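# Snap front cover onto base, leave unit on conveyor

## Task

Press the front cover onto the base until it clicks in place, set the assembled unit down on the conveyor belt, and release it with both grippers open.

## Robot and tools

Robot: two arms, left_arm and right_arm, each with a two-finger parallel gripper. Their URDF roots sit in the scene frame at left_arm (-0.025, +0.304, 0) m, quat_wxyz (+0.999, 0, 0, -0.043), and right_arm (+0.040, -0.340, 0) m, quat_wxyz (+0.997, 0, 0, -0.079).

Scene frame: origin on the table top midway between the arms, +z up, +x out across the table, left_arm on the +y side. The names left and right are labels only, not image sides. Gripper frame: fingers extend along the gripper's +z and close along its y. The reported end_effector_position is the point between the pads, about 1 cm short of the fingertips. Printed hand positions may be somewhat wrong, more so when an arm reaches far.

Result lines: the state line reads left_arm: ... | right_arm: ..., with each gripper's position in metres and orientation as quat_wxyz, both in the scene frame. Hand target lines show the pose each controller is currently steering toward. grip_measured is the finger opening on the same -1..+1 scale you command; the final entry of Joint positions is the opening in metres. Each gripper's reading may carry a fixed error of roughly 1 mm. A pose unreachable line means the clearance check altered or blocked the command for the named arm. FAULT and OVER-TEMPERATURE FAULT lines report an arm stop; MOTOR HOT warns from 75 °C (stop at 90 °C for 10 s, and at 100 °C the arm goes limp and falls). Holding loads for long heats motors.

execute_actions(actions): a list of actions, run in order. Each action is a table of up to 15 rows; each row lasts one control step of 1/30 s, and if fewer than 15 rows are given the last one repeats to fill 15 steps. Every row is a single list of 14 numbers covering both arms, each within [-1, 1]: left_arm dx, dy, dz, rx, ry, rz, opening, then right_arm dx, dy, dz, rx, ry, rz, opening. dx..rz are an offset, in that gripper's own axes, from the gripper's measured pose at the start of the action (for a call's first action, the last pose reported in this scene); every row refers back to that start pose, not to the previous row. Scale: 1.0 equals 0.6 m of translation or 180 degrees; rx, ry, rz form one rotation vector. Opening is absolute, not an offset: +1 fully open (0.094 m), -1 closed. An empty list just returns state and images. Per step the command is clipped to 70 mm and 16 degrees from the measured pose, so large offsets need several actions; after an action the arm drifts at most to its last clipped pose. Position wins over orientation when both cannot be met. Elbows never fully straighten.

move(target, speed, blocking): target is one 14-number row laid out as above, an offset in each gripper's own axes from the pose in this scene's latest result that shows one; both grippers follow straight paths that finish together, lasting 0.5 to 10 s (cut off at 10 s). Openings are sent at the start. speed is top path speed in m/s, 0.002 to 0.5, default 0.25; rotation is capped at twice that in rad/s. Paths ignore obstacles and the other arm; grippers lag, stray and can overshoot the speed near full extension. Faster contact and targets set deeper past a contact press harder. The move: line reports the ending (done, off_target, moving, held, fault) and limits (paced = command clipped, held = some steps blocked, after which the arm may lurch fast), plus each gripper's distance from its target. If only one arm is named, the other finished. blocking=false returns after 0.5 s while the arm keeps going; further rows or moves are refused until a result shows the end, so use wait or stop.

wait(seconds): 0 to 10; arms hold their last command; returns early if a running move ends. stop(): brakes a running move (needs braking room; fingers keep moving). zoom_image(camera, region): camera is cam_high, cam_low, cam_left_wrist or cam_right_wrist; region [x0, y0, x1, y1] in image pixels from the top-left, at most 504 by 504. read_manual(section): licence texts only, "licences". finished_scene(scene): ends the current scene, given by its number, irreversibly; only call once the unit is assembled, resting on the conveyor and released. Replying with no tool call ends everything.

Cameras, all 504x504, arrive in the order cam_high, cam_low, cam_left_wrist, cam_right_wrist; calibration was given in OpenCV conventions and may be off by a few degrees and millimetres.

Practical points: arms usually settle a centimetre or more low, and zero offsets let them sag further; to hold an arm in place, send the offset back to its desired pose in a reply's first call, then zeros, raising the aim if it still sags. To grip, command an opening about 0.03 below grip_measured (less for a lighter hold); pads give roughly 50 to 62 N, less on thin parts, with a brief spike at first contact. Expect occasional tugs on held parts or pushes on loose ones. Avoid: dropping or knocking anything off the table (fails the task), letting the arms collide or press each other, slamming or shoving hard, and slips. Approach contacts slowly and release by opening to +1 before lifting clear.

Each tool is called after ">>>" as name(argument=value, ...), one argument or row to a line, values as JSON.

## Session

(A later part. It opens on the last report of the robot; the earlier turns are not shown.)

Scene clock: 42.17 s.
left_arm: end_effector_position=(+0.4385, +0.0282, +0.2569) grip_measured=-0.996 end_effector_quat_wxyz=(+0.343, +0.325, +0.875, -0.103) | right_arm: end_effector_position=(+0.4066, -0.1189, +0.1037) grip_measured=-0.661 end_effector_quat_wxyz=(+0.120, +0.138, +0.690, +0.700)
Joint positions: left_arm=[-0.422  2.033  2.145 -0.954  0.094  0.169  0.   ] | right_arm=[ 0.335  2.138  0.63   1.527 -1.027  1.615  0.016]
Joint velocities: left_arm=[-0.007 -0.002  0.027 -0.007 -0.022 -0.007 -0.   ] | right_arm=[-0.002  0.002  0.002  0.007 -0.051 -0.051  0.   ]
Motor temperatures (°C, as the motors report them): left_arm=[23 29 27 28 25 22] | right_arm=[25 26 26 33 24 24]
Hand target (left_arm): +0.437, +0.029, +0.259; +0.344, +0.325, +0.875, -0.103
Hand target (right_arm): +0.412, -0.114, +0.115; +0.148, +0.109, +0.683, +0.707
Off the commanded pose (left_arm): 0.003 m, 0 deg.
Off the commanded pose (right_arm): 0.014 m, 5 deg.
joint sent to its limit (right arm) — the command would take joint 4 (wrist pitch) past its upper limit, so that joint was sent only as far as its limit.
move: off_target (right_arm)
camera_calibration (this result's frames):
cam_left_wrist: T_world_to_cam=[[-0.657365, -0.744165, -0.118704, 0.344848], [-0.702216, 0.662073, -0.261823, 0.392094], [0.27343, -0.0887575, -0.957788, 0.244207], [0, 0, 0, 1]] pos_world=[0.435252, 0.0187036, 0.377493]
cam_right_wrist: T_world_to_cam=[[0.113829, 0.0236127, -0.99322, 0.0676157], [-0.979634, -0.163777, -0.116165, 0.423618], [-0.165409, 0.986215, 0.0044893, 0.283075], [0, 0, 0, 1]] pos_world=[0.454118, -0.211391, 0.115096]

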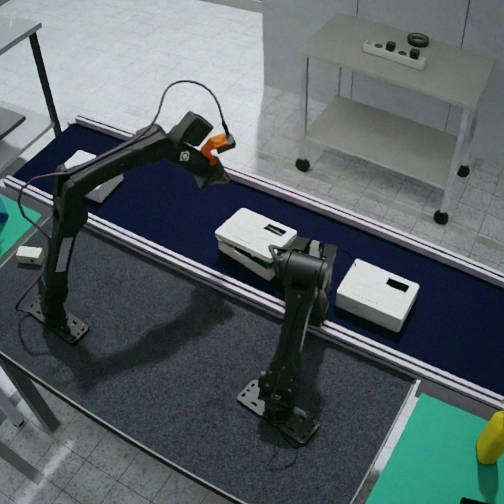

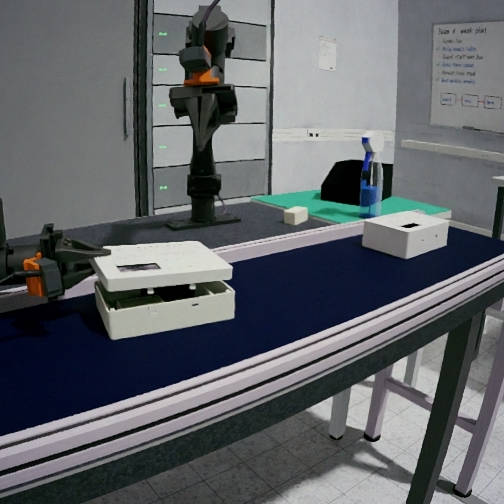

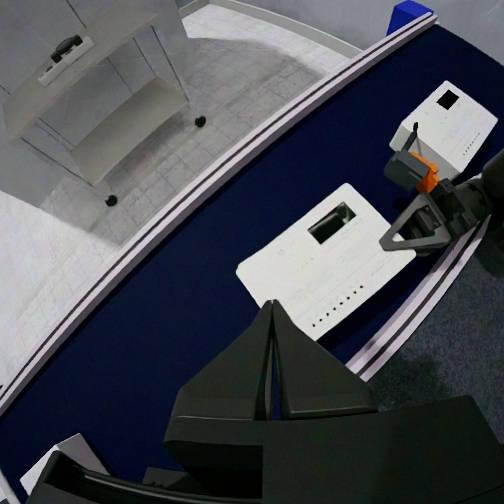

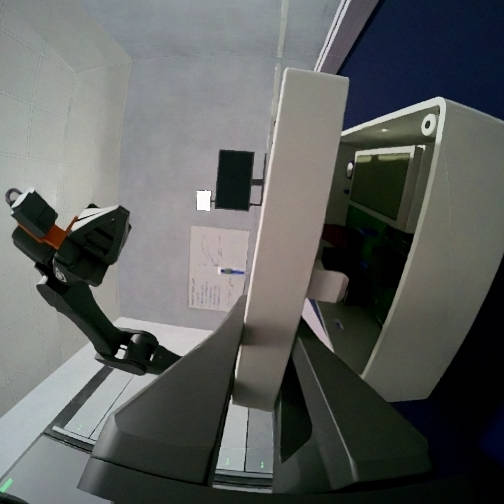

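>>> zoom_image(
  camera="cam_low",
  region=[40,210,280,350],
)

>>> zoom_image(
  camera="cam_high",
  region=[190,180,350,300],
)

Region (40, 210, 280, 350) of cam_low's 504x504 image, scaled by 2.100, with more detail than that image has; it fills the top 294 rows of this view, and the rest is white.

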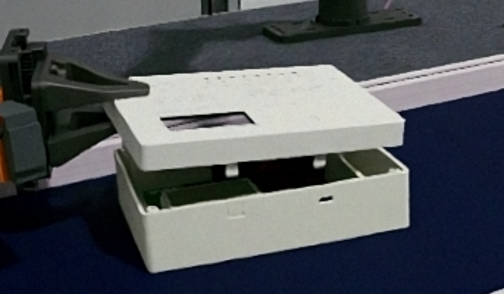

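Region (190, 180, 350, 300) of cam_high's 504x504 image, scaled by 3.150, with more detail than that image has; it fills the top 378 rows of this view, and the rest is white.

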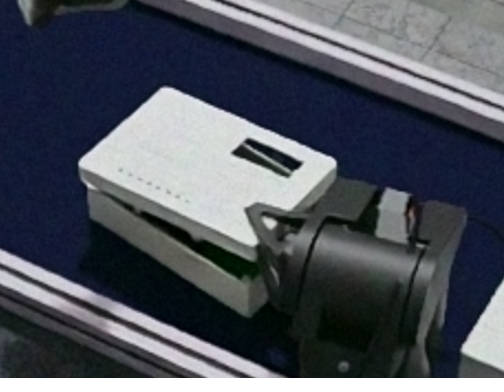

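>>> move(
  target=[0,0,0,0,0,0,-1, -0.009,-0.005,0.01,0,-0.016,-0.02,-0.8],
  speed=0.04,
)

>>> zoom_image(
  camera="cam_low",
  region=[40,210,280,350],
)

>>> zoom_image(
  camera="cam_high",
  region=[190,180,350,300],
)

Scene clock: 44.30 s.
left_arm: end_effector_position=(+0.4385, +0.0282, +0.2569) grip_measured=-0.996 end_effector_quat_wxyz=(+0.343, +0.325, +0.875, -0.103) | right_arm: end_effector_position=(+0.4138, -0.1187, +0.1029) grip_measured=-0.661 end_effector_quat_wxyz=(+0.150, +0.141, +0.690, +0.694)
Joint positions: left_arm=[-0.422  2.033  2.145 -0.954  0.094  0.169  0.   ] | right_arm=[ 0.346  2.138  0.63   1.521 -0.968  1.571  0.016]
Joint velocities: left_arm=[-0.002 -0.007  0.002 -0.022 -0.022 -0.037 -0.001] | right_arm=[ 0.017  0.007 -0.007 -0.037  0.022  0.037 -0.   ]
Motor temperatures (°C, as the motors report them): left_arm=[23 29 27 28 25 22] | right_arm=[25 26 25 33 24 24]
Hand target (left_arm): +0.439, +0.028, +0.257; +0.343, +0.325, +0.875, -0.103
Hand target (right_arm): +0.413, -0.115, +0.101; +0.159, +0.134, +0.691, +0.692
Off the commanded pose (left_arm): 0.000 m, 0 deg.
Off the commanded pose (right_arm): 0.004 m, 1 deg.
move: done
camera_calibration (this result's frames):
cam_left_wrist: T_world_to_cam=[[-0.657365, -0.744165, -0.118704, 0.344848], [-0.702216, 0.662073, -0.261823, 0.392094], [0.27343, -0.0887575, -0.957788, 0.244207], [0, 0, 0, 1]] pos_world=[0.435252, 0.0187036, 0.377493]
cam_right_wrist: T_world_to_cam=[[0.149208, 0.000431683, -0.988806, 0.0481314], [-0.981832, -0.118491, -0.148207, 0.440275], [-0.117228, 0.992955, -0.0172559, 0.267194], [0, 0, 0, 1]] pos_world=[0.456417, -0.213164, 0.117455]

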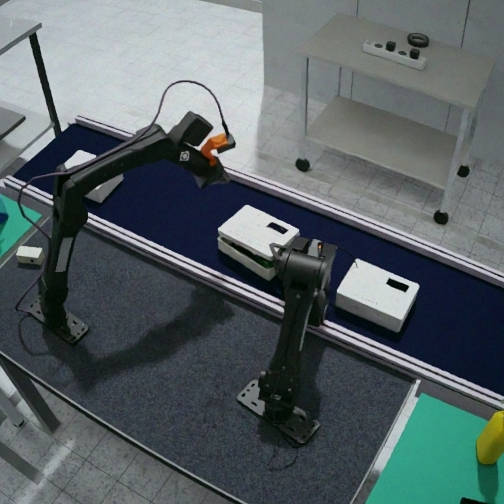

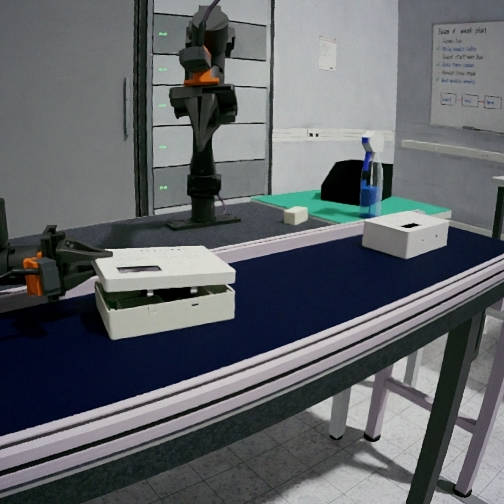

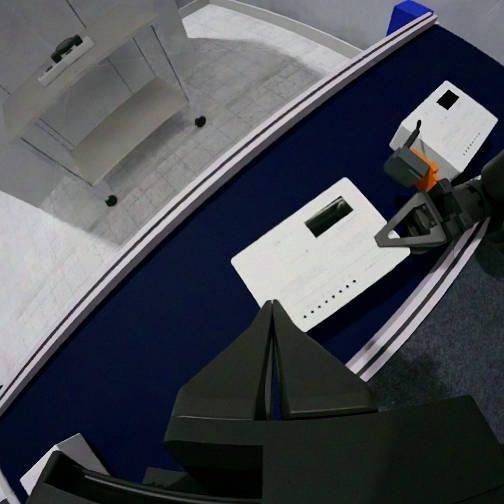

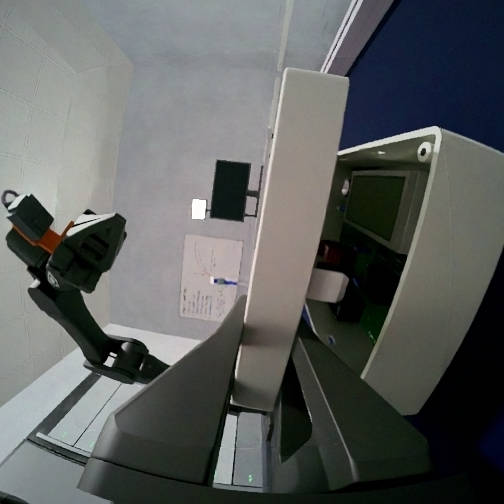

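Region (40, 210, 280, 350) of cam_low's 504x504 image, scaled by 2.100, with more detail than that image has; it fills the top 294 rows of this view, and the rest is white.

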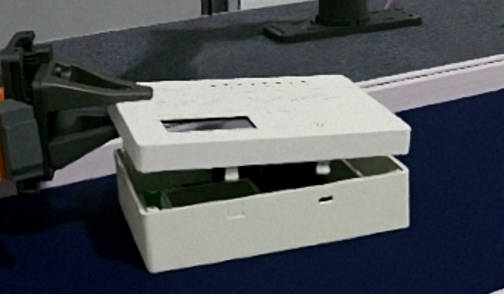

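Region (190, 180, 350, 300) of cam_high's 504x504 image, scaled by 3.150, with more detail than that image has; it fills the top 378 rows of this view, and the rest is white.

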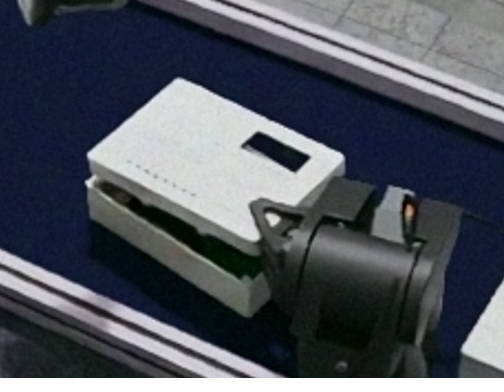

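>>> move(
  target=[0,0,0,0,0,0,-1, 0.014,-0.023,0.007,0,0,-0.008,-0.8],
  speed=0.03,
)

>>> zoom_image(
  camera="cam_low",
  region=[40,210,280,350],
)

>>> zoom_image(
  camera="cam_high",
  region=[190,180,350,300],
)

Scene clock: 45.40 s.
left_arm: end_effector_position=(+0.4385, +0.0282, +0.2569) grip_measured=-0.996 end_effector_quat_wxyz=(+0.343, +0.325, +0.875, -0.103) | right_arm: end_effector_position=(+0.4127, -0.1151, +0.0935) grip_measured=-0.661 end_effector_quat_wxyz=(+0.154, +0.139, +0.693, +0.691)
Joint positions: left_arm=[-0.422  2.033  2.145 -0.954  0.094  0.169  0.   ] | right_arm=[ 0.359  2.173  0.63   1.546 -0.952  1.552  0.016]
Joint velocities: left_arm=[-0.002  0.007  0.002 -0.022 -0.037 -0.007 -0.   ] | right_arm=[-0.007  0.002  0.002  0.022 -0.007 -0.066 -0.001]
Motor temperatures (°C, as the motors report them): left_arm=[23 29 27 28 25 22] | right_arm=[25 26 25 33 24 24]
Hand target (left_arm): +0.439, +0.028, +0.257; +0.343, +0.325, +0.875, -0.103
Hand target (right_arm): +0.408, -0.112, +0.089; +0.158, +0.133, +0.695, +0.689
Off the commanded pose (left_arm): 0.000 m, 0 deg.
Off the commanded pose (right_arm): 0.007 m, 1 deg.
joint sent to its limit (right arm) — the command would take joint 4 (wrist pitch) past its upper limit, so that joint was sent only as far as its limit.
move: done
camera_calibration (this result's frames):
cam_left_wrist: T_world_to_cam=[[-0.657365, -0.744165, -0.118704, 0.344848], [-0.702216, 0.662073, -0.261823, 0.392094], [0.27343, -0.0887575, -0.957788, 0.244207], [0, 0, 0, 1]] pos_world=[0.435252, 0.0187036, 0.377493]
cam_right_wrist: T_world_to_cam=[[0.156052, -0.0094748, -0.987703, 0.0349064], [-0.981065, -0.117614, -0.153875, 0.43849], [-0.11471, 0.993014, -0.0276493, 0.263265], [0, 0, 0, 1]] pos_world=[0.45494, -0.209523, 0.109229]

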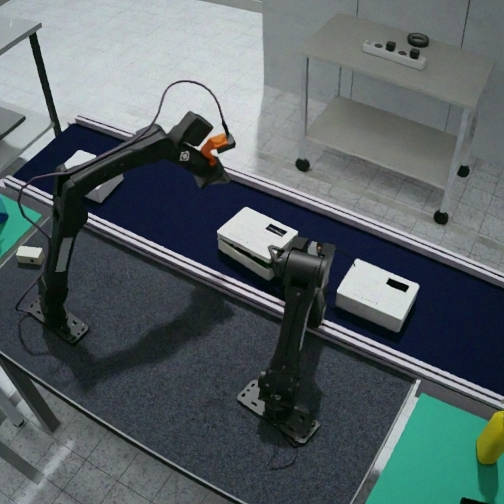

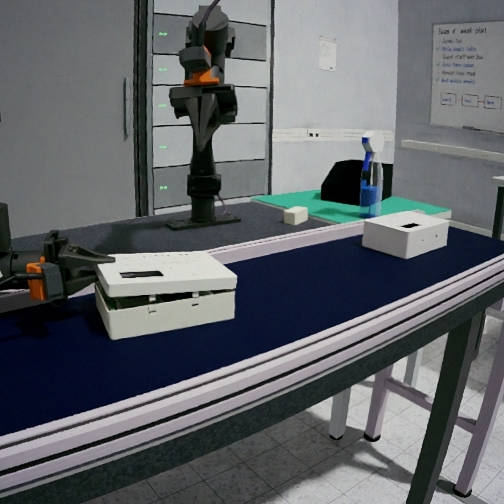

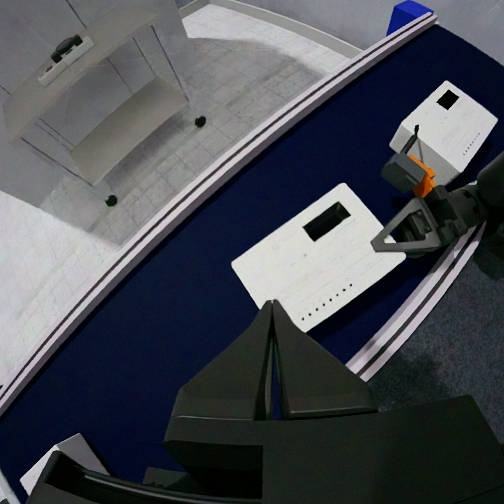

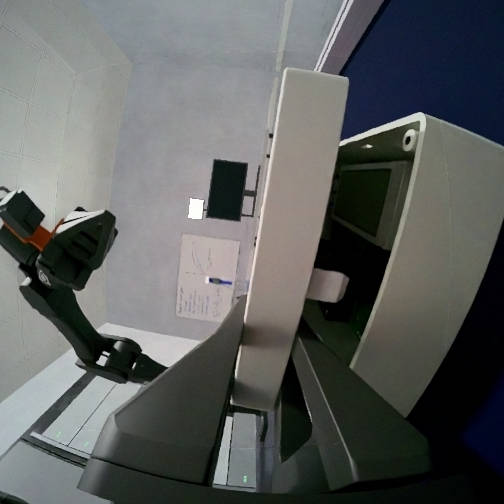

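Region (40, 210, 280, 350) of cam_low's 504x504 image, scaled by 2.100, with more detail than that image has; it fills the top 294 rows of this view, and the rest is white.

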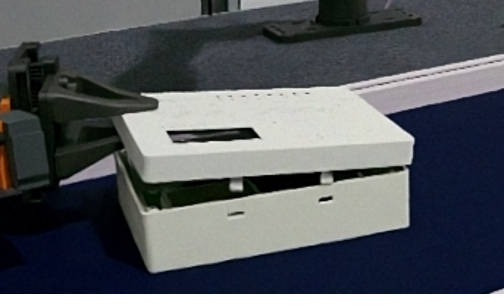

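Region (190, 180, 350, 300) of cam_high's 504x504 image, scaled by 3.150, with more detail than that image has; it fills the top 378 rows of this view, and the rest is white.

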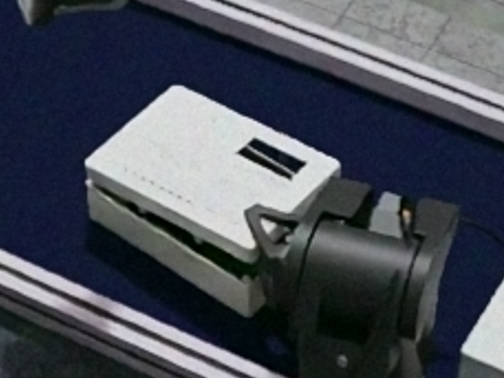

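>>> move(
  target=[0,0,0,0,0,0,-1, 0.015,0,-0.0065,0,0,0,-0.8],
  speed=0.03,
)

>>> zoom_image(
  camera="cam_low",
  region=[40,210,280,350],
)

>>> zoom_image(
  camera="cam_high",
  region=[190,180,350,300],
)

Scene clock: 46.37 s.
left_arm: end_effector_position=(+0.4385, +0.0282, +0.2569) grip_measured=-0.996 end_effector_quat_wxyz=(+0.343, +0.325, +0.875, -0.103) | right_arm: end_effector_position=(+0.4088, -0.1163, +0.0903) grip_measured=-0.661 end_effector_quat_wxyz=(+0.152, +0.144, +0.694, +0.689)
Joint positions: left_arm=[-0.422  2.033  2.145 -0.954  0.094  0.169  0.   ] | right_arm=[ 0.359  2.173  0.611  1.553 -0.948  1.552  0.016]
Joint velocities: left_arm=[-0.007  0.007 -0.012 -0.007  0.007 -0.037  0.001] | right_arm=[ 0.027  0.012 -0.002  0.022 -0.007  0.037 -0.   ]
Motor temperatures (°C, as the motors report them): left_arm=[23 29 27 28 25 22] | right_arm=[25 26 25 33 24 24]
Hand target (left_arm): +0.439, +0.028, +0.257; +0.343, +0.325, +0.875, -0.103
Hand target (right_arm): +0.403, -0.115, +0.093; +0.154, +0.139, +0.693, +0.690
Off the commanded pose (left_arm): 0.000 m, 0 deg.
Off the commanded pose (right_arm): 0.007 m, 1 deg.
joint sent to its limit (right arm) — the command would take joint 4 (wrist pitch) past its upper limit, so that joint was sent only as far as its limit.
move: done
camera_calibration (this result's frames):
cam_left_wrist: T_world_to_cam=[[-0.657365, -0.744165, -0.118704, 0.344848], [-0.702216, 0.662073, -0.261823, 0.392094], [0.27343, -0.0887575, -0.957788, 0.244207], [0, 0, 0, 1]] pos_world=[0.435252, 0.0187036, 0.377493]
cam_right_wrist: T_world_to_cam=[[0.14527, -0.0124676, -0.989313, 0.0365412], [-0.98312, -0.114231, -0.142921, 0.434323], [-0.111229, 0.993376, -0.0288516, 0.262641], [0, 0, 0, 1]] pos_world=[0.450896, -0.210832, 0.105802]

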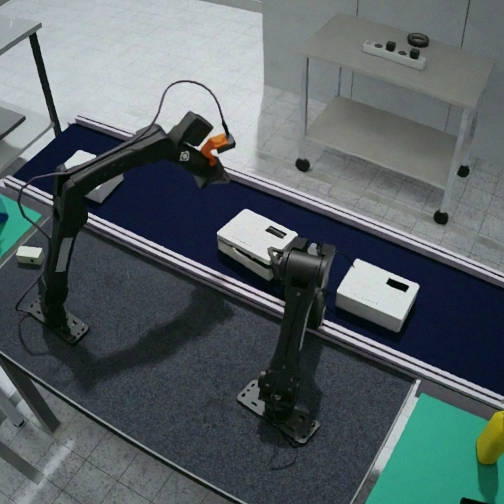

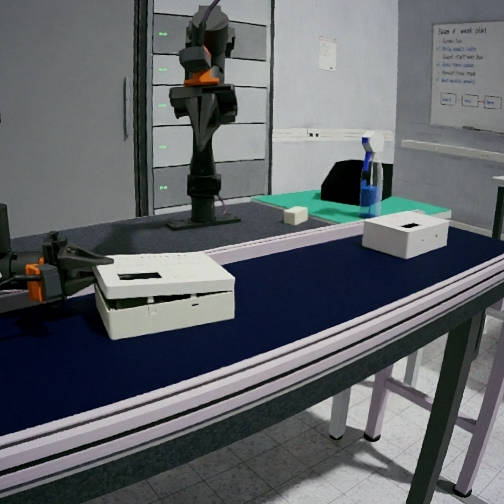

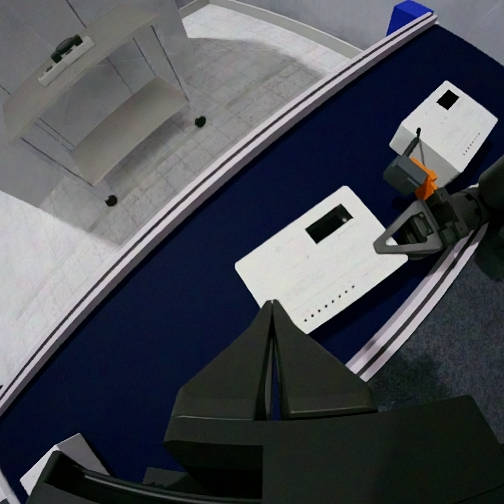

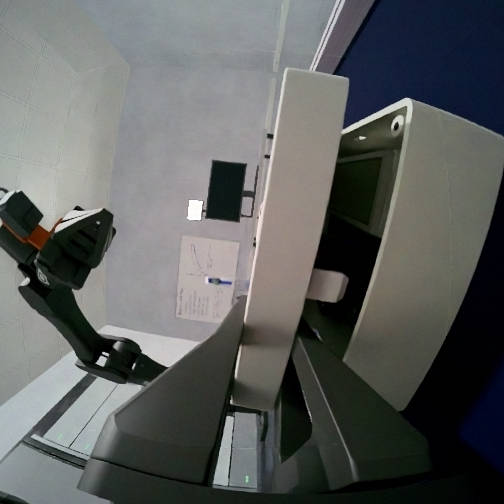

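Region (40, 210, 280, 350) of cam_low's 504x504 image, scaled by 2.100, with more detail than that image has; it fills the top 294 rows of this view, and the rest is white.

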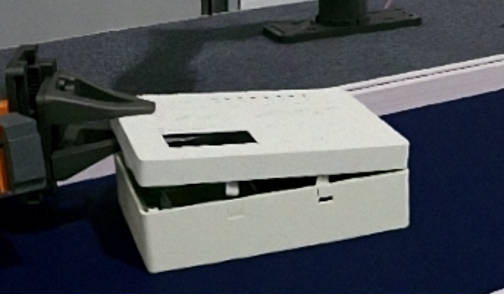

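Region (190, 180, 350, 300) of cam_high's 504x504 image, scaled by 3.150, with more detail than that image has; it fills the top 378 rows of this view, and the rest is white.

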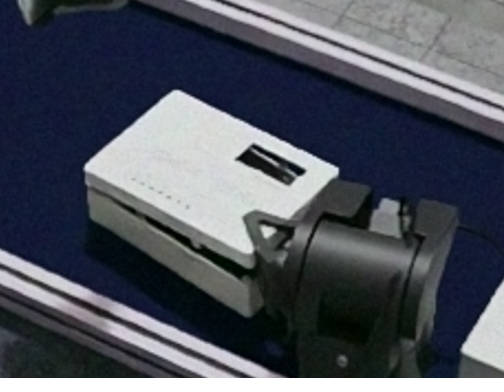

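>>> move(
  target=[0.14,-0.034,0.223,0,0,0,-1, 0.006,0.003,-0.002,0,0,0,-0.8],
  speed=0.2,
)

Scene clock: 48.03 s.
left_arm: end_effector_position=(+0.4500, +0.0078, +0.0984) grip_measured=-0.996 end_effector_quat_wxyz=(+0.337, +0.326, +0.877, -0.103) | right_arm: end_effector_position=(+0.4090, -0.1164, +0.0902) grip_measured=-0.661 end_effector_quat_wxyz=(+0.150, +0.146, +0.694, +0.689)
Joint positions: left_arm=[-0.448  2.096  1.609 -0.367  0.079  0.149  0.   ] | right_arm=[ 0.359  2.173  0.611  1.553 -0.948  1.557  0.016]
Joint velocities: left_arm=[-0.022  0.017  0.007  0.051 -0.037 -0.022  0.   ] | right_arm=[-0.012 -0.012 -0.017 -0.066  0.051 -0.022  0.001]
Motor temperatures (°C, as the motors report them): left_arm=[23 29 27 28 25 22] | right_arm=[25 26 25 33 24 24]
Hand target (left_arm): +0.450, +0.003, +0.100; +0.343, +0.325, +0.875, -0.103
Hand target (right_arm): +0.405, -0.116, +0.092; +0.152, +0.144, +0.694, +0.689
Off the commanded pose (left_arm): 0.008 m, 1 deg.
Off the commanded pose (right_arm): 0.004 m, 0 deg.
move: done
camera_calibration (this result's frames):
cam_left_wrist: T_world_to_cam=[[-0.660517, -0.742039, -0.114435, 0.31935], [-0.703799, 0.66501, -0.249858, 0.371683], [0.261505, -0.0844965, -0.961497, 0.0932005], [0, 0, 0, 1]] pos_world=[0.448154, -0.00232795, 0.219025]
cam_right_wrist: T_world_to_cam=[[0.140071, -0.0104965, -0.990086, 0.0388813], [-0.983946, -0.113159, -0.138003, 0.434447], [-0.110588, 0.993521, -0.0261782, 0.262222], [0, 0, 0, 1]] pos_world=[0.451025, -0.210954, 0.105315]

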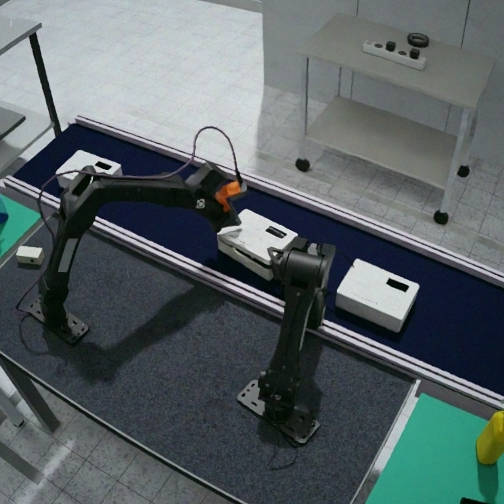

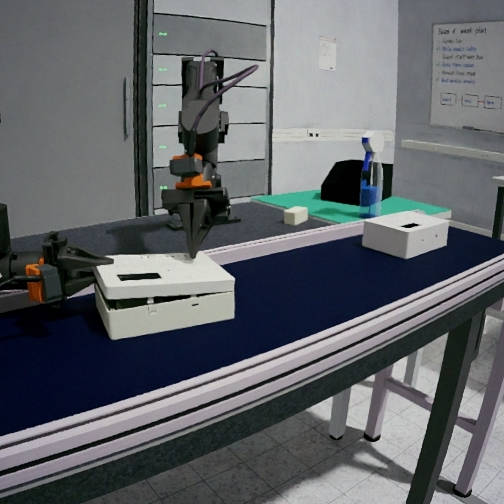

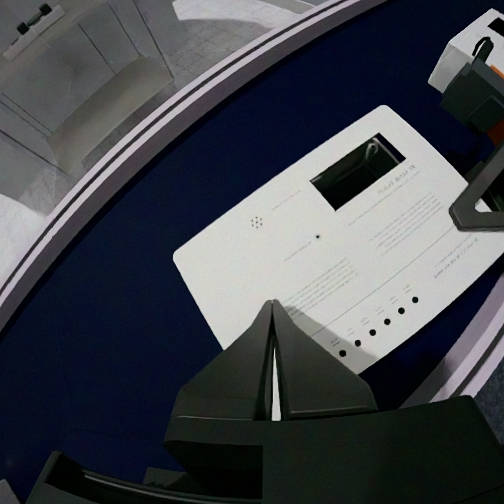

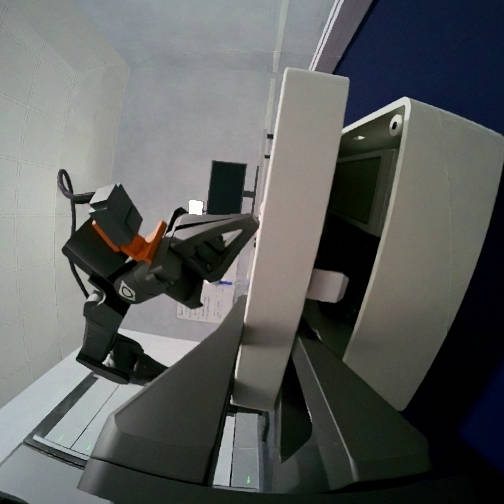

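Press lightly with left (25 mm down command), then release and withdraw right.

>>> move(
  target=[0.028,0,0.031,0,0,0,-1, 0.006,0.003,-0.002,0,0,0,-0.8],
  speed=0.03,
)

Scene clock: 49.33 s.
left_arm: end_effector_position=(+0.4534, +0.0058, +0.0903) grip_measured=-0.996 end_effector_quat_wxyz=(+0.353, +0.325, +0.871, -0.106) | right_arm: end_effector_position=(+0.4090, -0.1164, +0.0902) grip_measured=-0.661 end_effector_quat_wxyz=(+0.149, +0.148, +0.693, +0.689)
Joint positions: left_arm=[-0.448  2.102  1.56  -0.278  0.079  0.149  0.   ] | right_arm=[ 0.359  2.173  0.611  1.553 -0.947  1.561  0.016]
Joint velocities: left_arm=[ 0.017 -0.007 -0.012 -0.037 -0.051  0.022 -0.001] | right_arm=[ 0.027  0.012 -0.017 -0.022 -0.037  0.037 -0.   ]
Motor temperatures (°C, as the motors report them): left_arm=[23 29 27 28 25 22] | right_arm=[25 26 25 33 24 24]
Hand target (left_arm): +0.450, +0.009, +0.073; +0.337, +0.326, +0.877, -0.103
Hand target (right_arm): +0.405, -0.116, +0.092; +0.150, +0.146, +0.694, +0.689
Off the commanded pose (left_arm): 0.017 m, 2 deg.
Off the commanded pose (right_arm): 0.004 m, 0 deg.
move: off_target (left_arm)
camera_calibration (this result's frames):
cam_left_wrist: T_world_to_cam=[[-0.656958, -0.744141, -0.121084, 0.318177], [-0.695749, 0.660257, -0.282833, 0.37275], [0.290414, -0.101565, -0.951496, 0.0704109], [0, 0, 0, 1]] pos_world=[0.447921, -0.00219053, 0.210948]
cam_right_wrist: T_world_to_cam=[[0.135933, -0.0086959, -0.99068, 0.0408275], [-0.98456, -0.112505, -0.134106, 0.434481], [-0.11029, 0.993613, -0.0238548, 0.261936], [0, 0, 0, 1]] pos_world=[0.451111, -0.211026, 0.104962]

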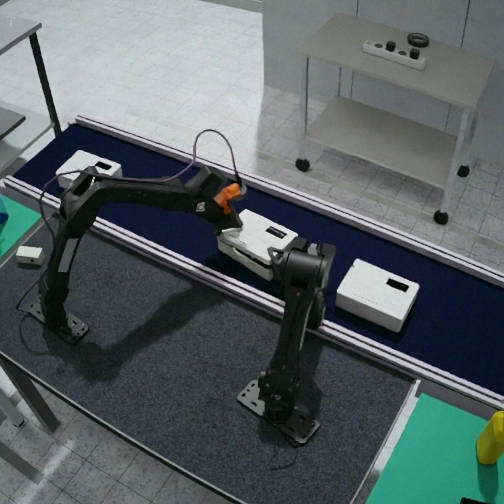

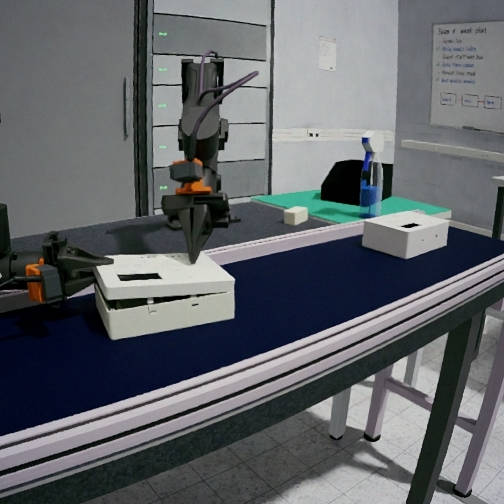

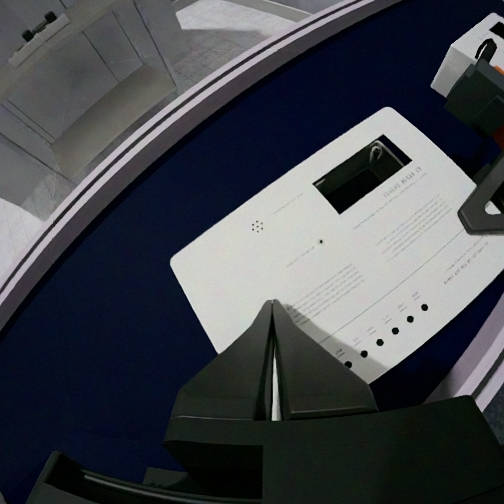

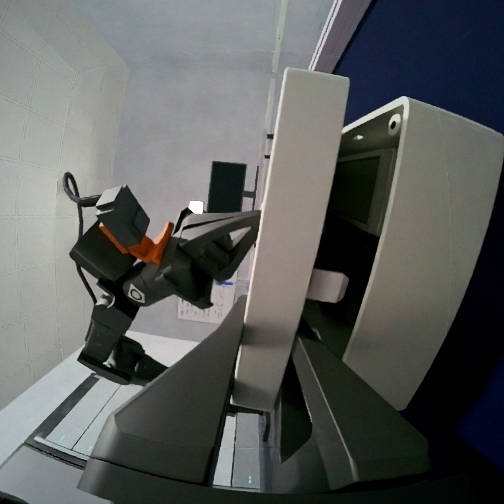

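>>> move(
  target=[0.028,0,0.022,0,0,0,-1, 0,0,-0.085,0,0,0,-0.52],
  speed=0.04,
)

>>> zoom_image(
  camera="cam_low",
  region=[40,210,280,350],
)

>>> zoom_image(
  camera="cam_high",
  region=[190,180,350,300],
)

Scene clock: 51.03 s.
left_arm: end_effector_position=(+0.4590, +0.0025, +0.0899) grip_measured=-0.996 end_effector_quat_wxyz=(+0.379, +0.322, +0.861, -0.111) | right_arm: end_effector_position=(+0.3940, -0.1604, +0.0846) grip_measured=-0.522 end_effector_quat_wxyz=(+0.138, +0.161, +0.699, +0.683)
Joint positions: left_arm=[-0.448  2.102  1.518 -0.179  0.079  0.149  0.   ] | right_arm=[ 0.218  2.139  0.522  1.558 -1.086  1.545  0.022]
Joint velocities: left_arm=[-0.002 -0.007 -0.027 -0.022 -0.007  0.037 -0.   ] | right_arm=[ 0.012  0.002 -0.007  0.066 -0.051 -0.081  0.   ]
Motor temperatures (°C, as the motors report them): left_arm=[23 29 27 28 25 22] | right_arm=[25 27 25 33 24 24]
Hand target (left_arm): +0.451, +0.009, +0.070; +0.353, +0.325, +0.871, -0.106
Hand target (right_arm): +0.389, -0.163, +0.090; +0.147, +0.148, +0.699, +0.684
Off the commanded pose (left_arm): 0.023 m, 3 deg.
Off the commanded pose (right_arm): 0.009 m, 2 deg.
joint sent to its limit (right arm) — the command would take joint 4 (wrist pitch) past its upper limit, so that joint was sent only as far as its limit.
move: off_target (left_arm)
camera_calibration (this result's frames):
cam_left_wrist: T_world_to_cam=[[-0.65086, -0.747741, -0.131396, 0.317492], [-0.680833, 0.65145, -0.334782, 0.376586], [0.335928, -0.128438, -0.93309, 0.0456251], [0, 0, 0, 1]] pos_world=[0.447708, -0.00206507, 0.210364]
cam_right_wrist: T_world_to_cam=[[0.10105, -0.0175749, -0.994726, 0.049617], [-0.988999, -0.110341, -0.0985187, 0.413122], [-0.108028, 0.993738, -0.0285315, 0.303359], [0, 0, 0, 1]] pos_world=[0.436334, -0.255003, 0.0987109]

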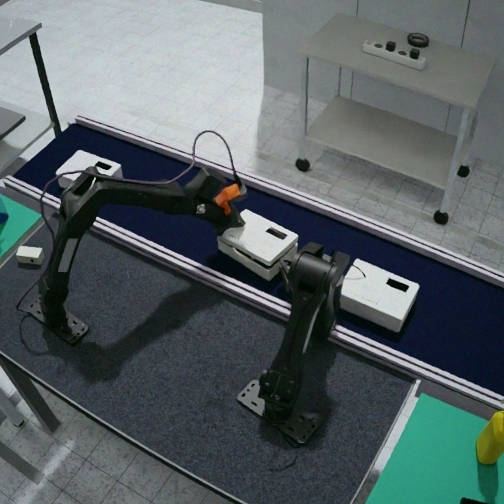

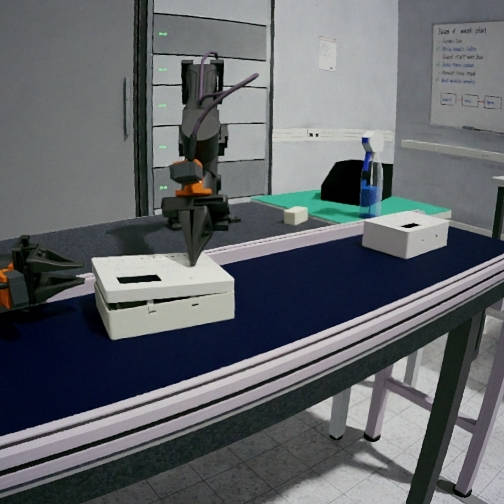

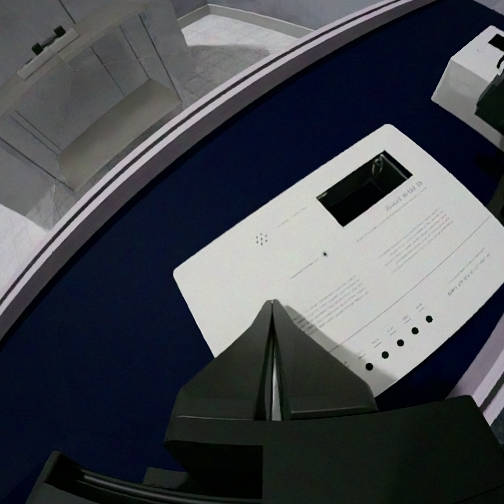

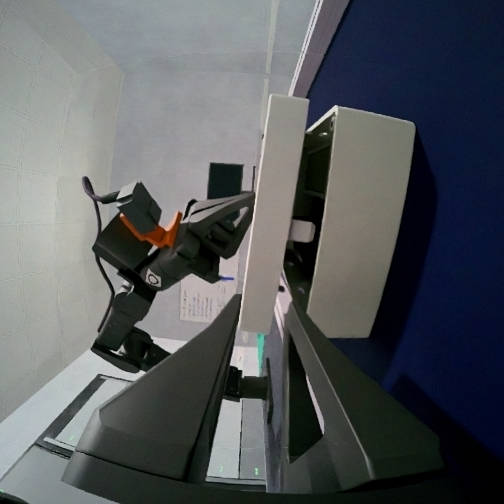

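Region (40, 210, 280, 350) of cam_low's 504x504 image, scaled by 2.100, with more detail than that image has; it fills the top 294 rows of this view, and the rest is white.

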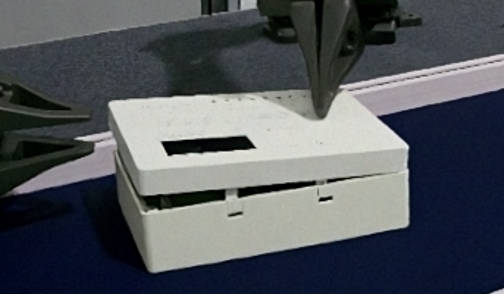

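Region (190, 180, 350, 300) of cam_high's 504x504 image, scaled by 3.150, with more detail than that image has; it fills the top 378 rows of this view, and the rest is white.

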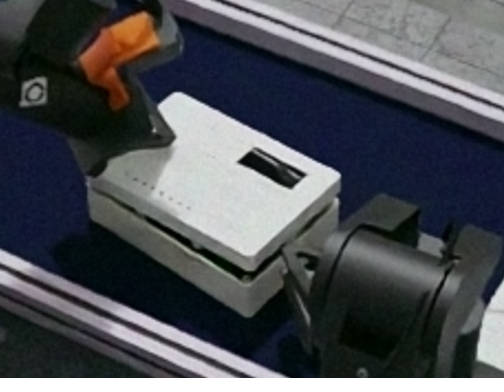

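>>> execute_actions(
  actions=[],
)

Scene clock: 51.50 s.
left_arm: end_effector_position=(+0.4590, +0.0025, +0.0899) grip_measured=-0.996 end_effector_quat_wxyz=(+0.379, +0.322, +0.861, -0.111) | right_arm: end_effector_position=(+0.3935, -0.1601, +0.0847) grip_measured=-0.522 end_effector_quat_wxyz=(+0.137, +0.159, +0.699, +0.684)
Joint positions: left_arm=[-0.448  2.102  1.518 -0.179  0.079  0.149  0.   ] | right_arm=[ 0.218  2.139  0.522  1.558 -1.089  1.545  0.022]
Joint velocities: left_arm=[-0.007  0.002 -0.007  0.007 -0.125 -0.051 -0.001] | right_arm=[-0.017  0.012 -0.012 -0.037 -0.007  0.037 -0.001]
Motor temperatures (°C, as the motors report them): left_arm=[23 29 27 28 25 22] | right_arm=[25 27 25 33 24 24]
Hand target (left_arm): +0.451, +0.009, +0.070; +0.353, +0.325, +0.871, -0.106
Hand target (right_arm): +0.389, -0.163, +0.090; +0.147, +0.148, +0.699, +0.684
Off the commanded pose (left_arm): 0.023 m, 3 deg.
Off the commanded pose (right_arm): 0.008 m, 2 deg.
camera_calibration (this result's frames):
cam_left_wrist: T_world_to_cam=[[-0.65086, -0.747741, -0.131396, 0.317475], [-0.680833, 0.65145, -0.334782, 0.376526], [0.335928, -0.128438, -0.93309, 0.0455521], [0, 0, 0, 1]] pos_world=[0.447681, -0.00204859, 0.210273]
cam_right_wrist: T_world_to_cam=[[0.101439, -0.0172434, -0.994692, 0.0495965], [-0.988624, -0.113362, -0.0988545, 0.412057], [-0.111056, 0.993404, -0.0285465, 0.304223], [0, 0, 0, 1]] pos_world=[0.436124, -0.25465, 0.0987514]

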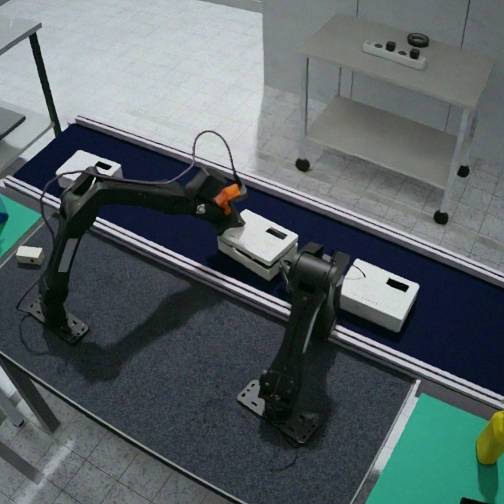

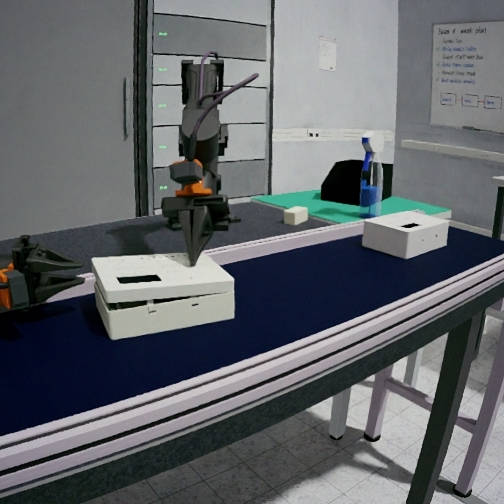

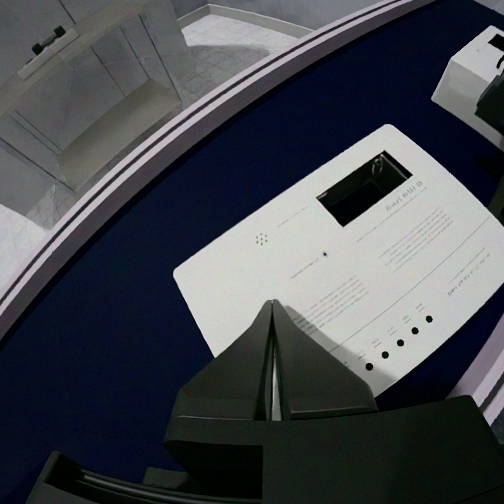

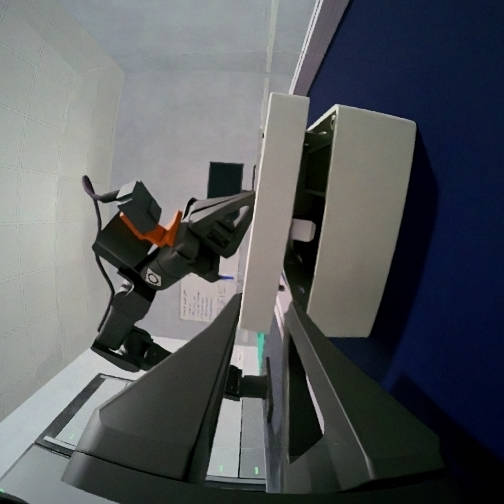

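>>> move(
  target=[0,0,0,0,0,0,-1, 0,0.09,0.02,0.25,0,0,-1],
  speed=0.3,
)

Scene clock: 54.07 s.
left_arm: end_effector_position=(+0.4594, +0.0022, +0.0904) grip_measured=-0.996 end_effector_quat_wxyz=(+0.380, +0.322, +0.860, -0.111) | right_arm: end_effector_position=(+0.3951, -0.1540, +0.1318) grip_measured=-0.986 end_effector_quat_wxyz=(+0.055, +0.208, +0.907, +0.362)
Joint positions: left_arm=[-0.448  2.102  1.518 -0.176  0.079  0.149  0.   ] | right_arm=[ 0.387  1.648  1.178 -0.613 -0.596  0.831  0.001]
Joint velocities: left_arm=[ 0.007 -0.017 -0.002  0.022 -0.081  0.007 -0.001] | right_arm=[-0.007  0.002 -0.002  0.051 -0.007  0.037 -0.001]
Motor temperatures (°C, as the motors report them): left_arm=[23 29 27 28 25 22] | right_arm=[25 27 25 33 24 24]
Hand target (left_arm): +0.459, +0.003, +0.090; +0.378, +0.322, +0.861, -0.111
Hand target (right_arm): +0.399, -0.149, +0.139; +0.064, +0.193, +0.910, +0.362
Off the commanded pose (left_arm): 0.001 m, 0 deg.
Off the commanded pose (right_arm): 0.010 m, 2 deg.
move: done
camera_calibration (this result's frames):
cam_left_wrist: T_world_to_cam=[[-0.650514, -0.747945, -0.131945, 0.317532], [-0.67995, 0.650929, -0.33758, 0.377037], [0.338378, -0.129885, -0.932003, 0.0446568], [0, 0, 0, 1]] pos_world=[0.447814, -0.00212754, 0.210797]
cam_right_wrist: T_world_to_cam=[[-0.206492, -0.663746, -0.71889, 0.0821625], [-0.945603, -0.0533951, 0.320912, 0.355825], [-0.251389, 0.74605, -0.616614, 0.39452], [0, 0, 0, 1]] pos_world=[0.452613, -0.220798, 0.188144]

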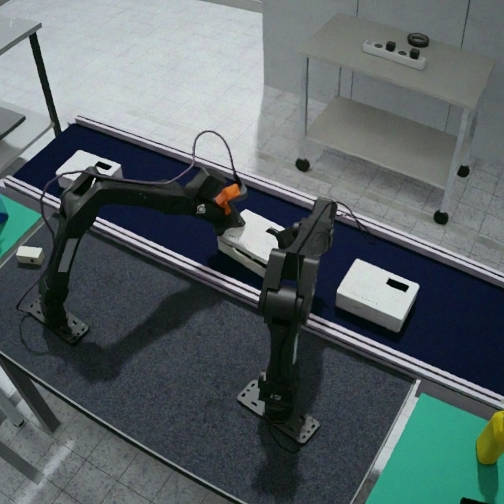

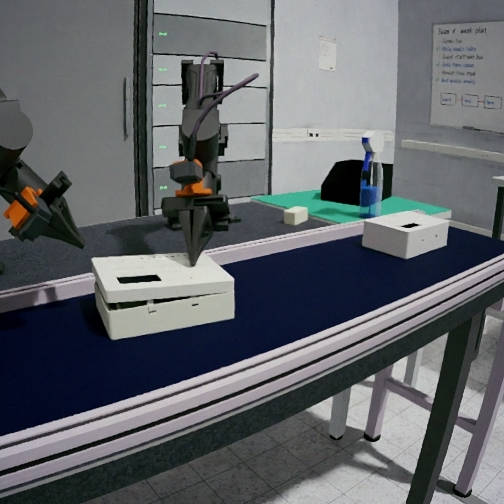

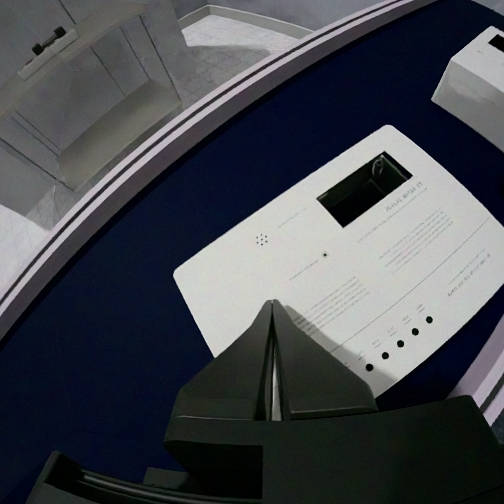

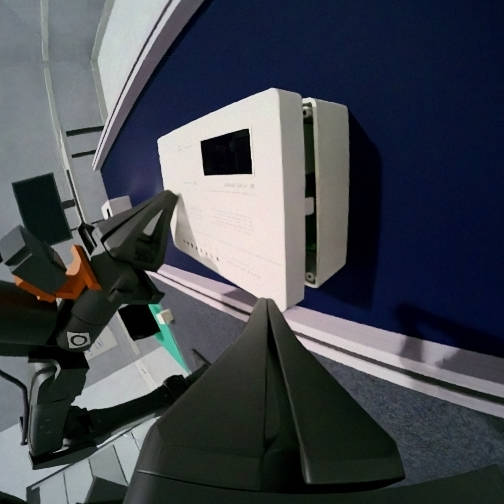

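>>> move(
  target=[0,0,0,0,0,0,-1, 0,0.082,0.097,0.24,0,0,-1],
  speed=0.3,
)

Scene clock: 56.33 s.
left_arm: end_effector_position=(+0.4595, +0.0022, +0.0905) grip_measured=-0.996 end_effector_quat_wxyz=(+0.380, +0.322, +0.860, -0.111) | right_arm: end_effector_position=(+0.4230, -0.0858, +0.1169) grip_measured=-0.986 end_effector_quat_wxyz=(-0.015, +0.208, +0.977, +0.032)
Joint positions: left_arm=[-0.448  2.102  1.518 -0.175  0.079  0.149  0.   ] | right_arm=[ 0.716  2.373  2.384 -1.559 -0.068  0.979  0.001]
Joint velocities: left_arm=[ 0.007 -0.017 -0.007 -0.022  0.022 -0.037  0.   ] | right_arm=[ 0.002  0.002  0.002 -0.022  0.051  0.051  0.   ]
Motor temperatures (°C, as the motors report them): left_arm=[23 30 27 28 25 22] | right_arm=[25 27 26 33 24 24]
Hand target (left_arm): +0.459, +0.002, +0.090; +0.380, +0.322, +0.860, -0.111
Hand target (right_arm): +0.425, -0.085, +0.123; -0.004, +0.210, +0.977, +0.030
Off the commanded pose (left_arm): 0.000 m, 0 deg.
Off the commanded pose (right_arm): 0.007 m, 4 deg.
joint sent to its limit (right arm) — the command would take joint 4 (wrist pitch) past its lower limit, so that joint was sent only as far as its limit.
move: off_target (right_arm)
camera_calibration (this result's frames):
cam_left_wrist: T_world_to_cam=[[-0.650471, -0.747971, -0.132014, 0.317539], [-0.679839, 0.650863, -0.33793, 0.377101], [0.338685, -0.130065, -0.931867, 0.0445447], [0, 0, 0, 1]] pos_world=[0.447831, -0.00213735, 0.210863]
cam_right_wrist: T_world_to_cam=[[-0.290961, -0.949821, -0.114815, 0.0630874], [-0.824347, 0.187978, 0.533963, 0.33518], [-0.485587, 0.25001, -0.837676, 0.423775], [0, 0, 0, 1]] pos_world=[0.50044, -0.109033, 0.183255]

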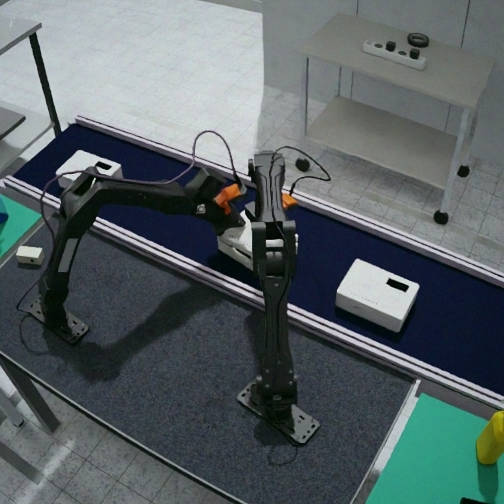

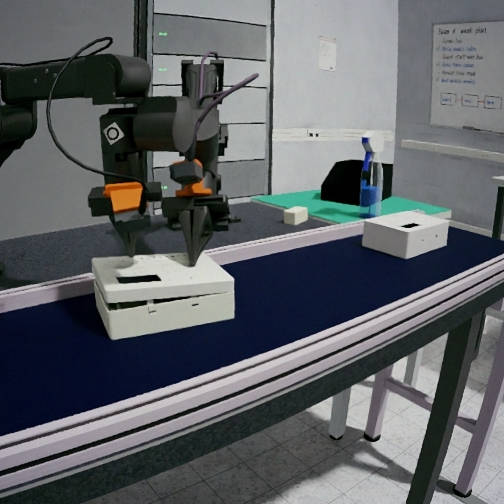

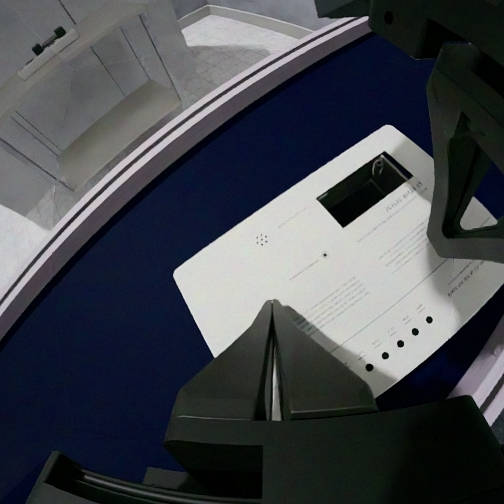

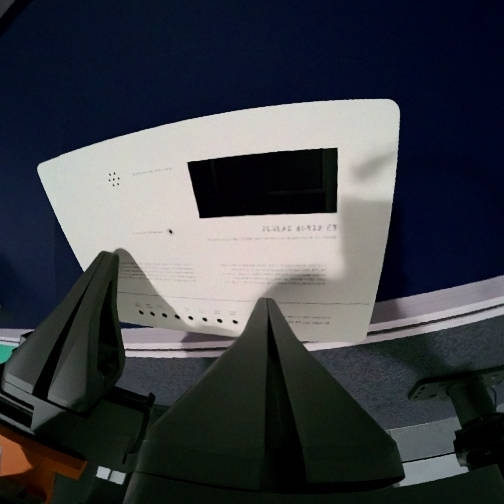

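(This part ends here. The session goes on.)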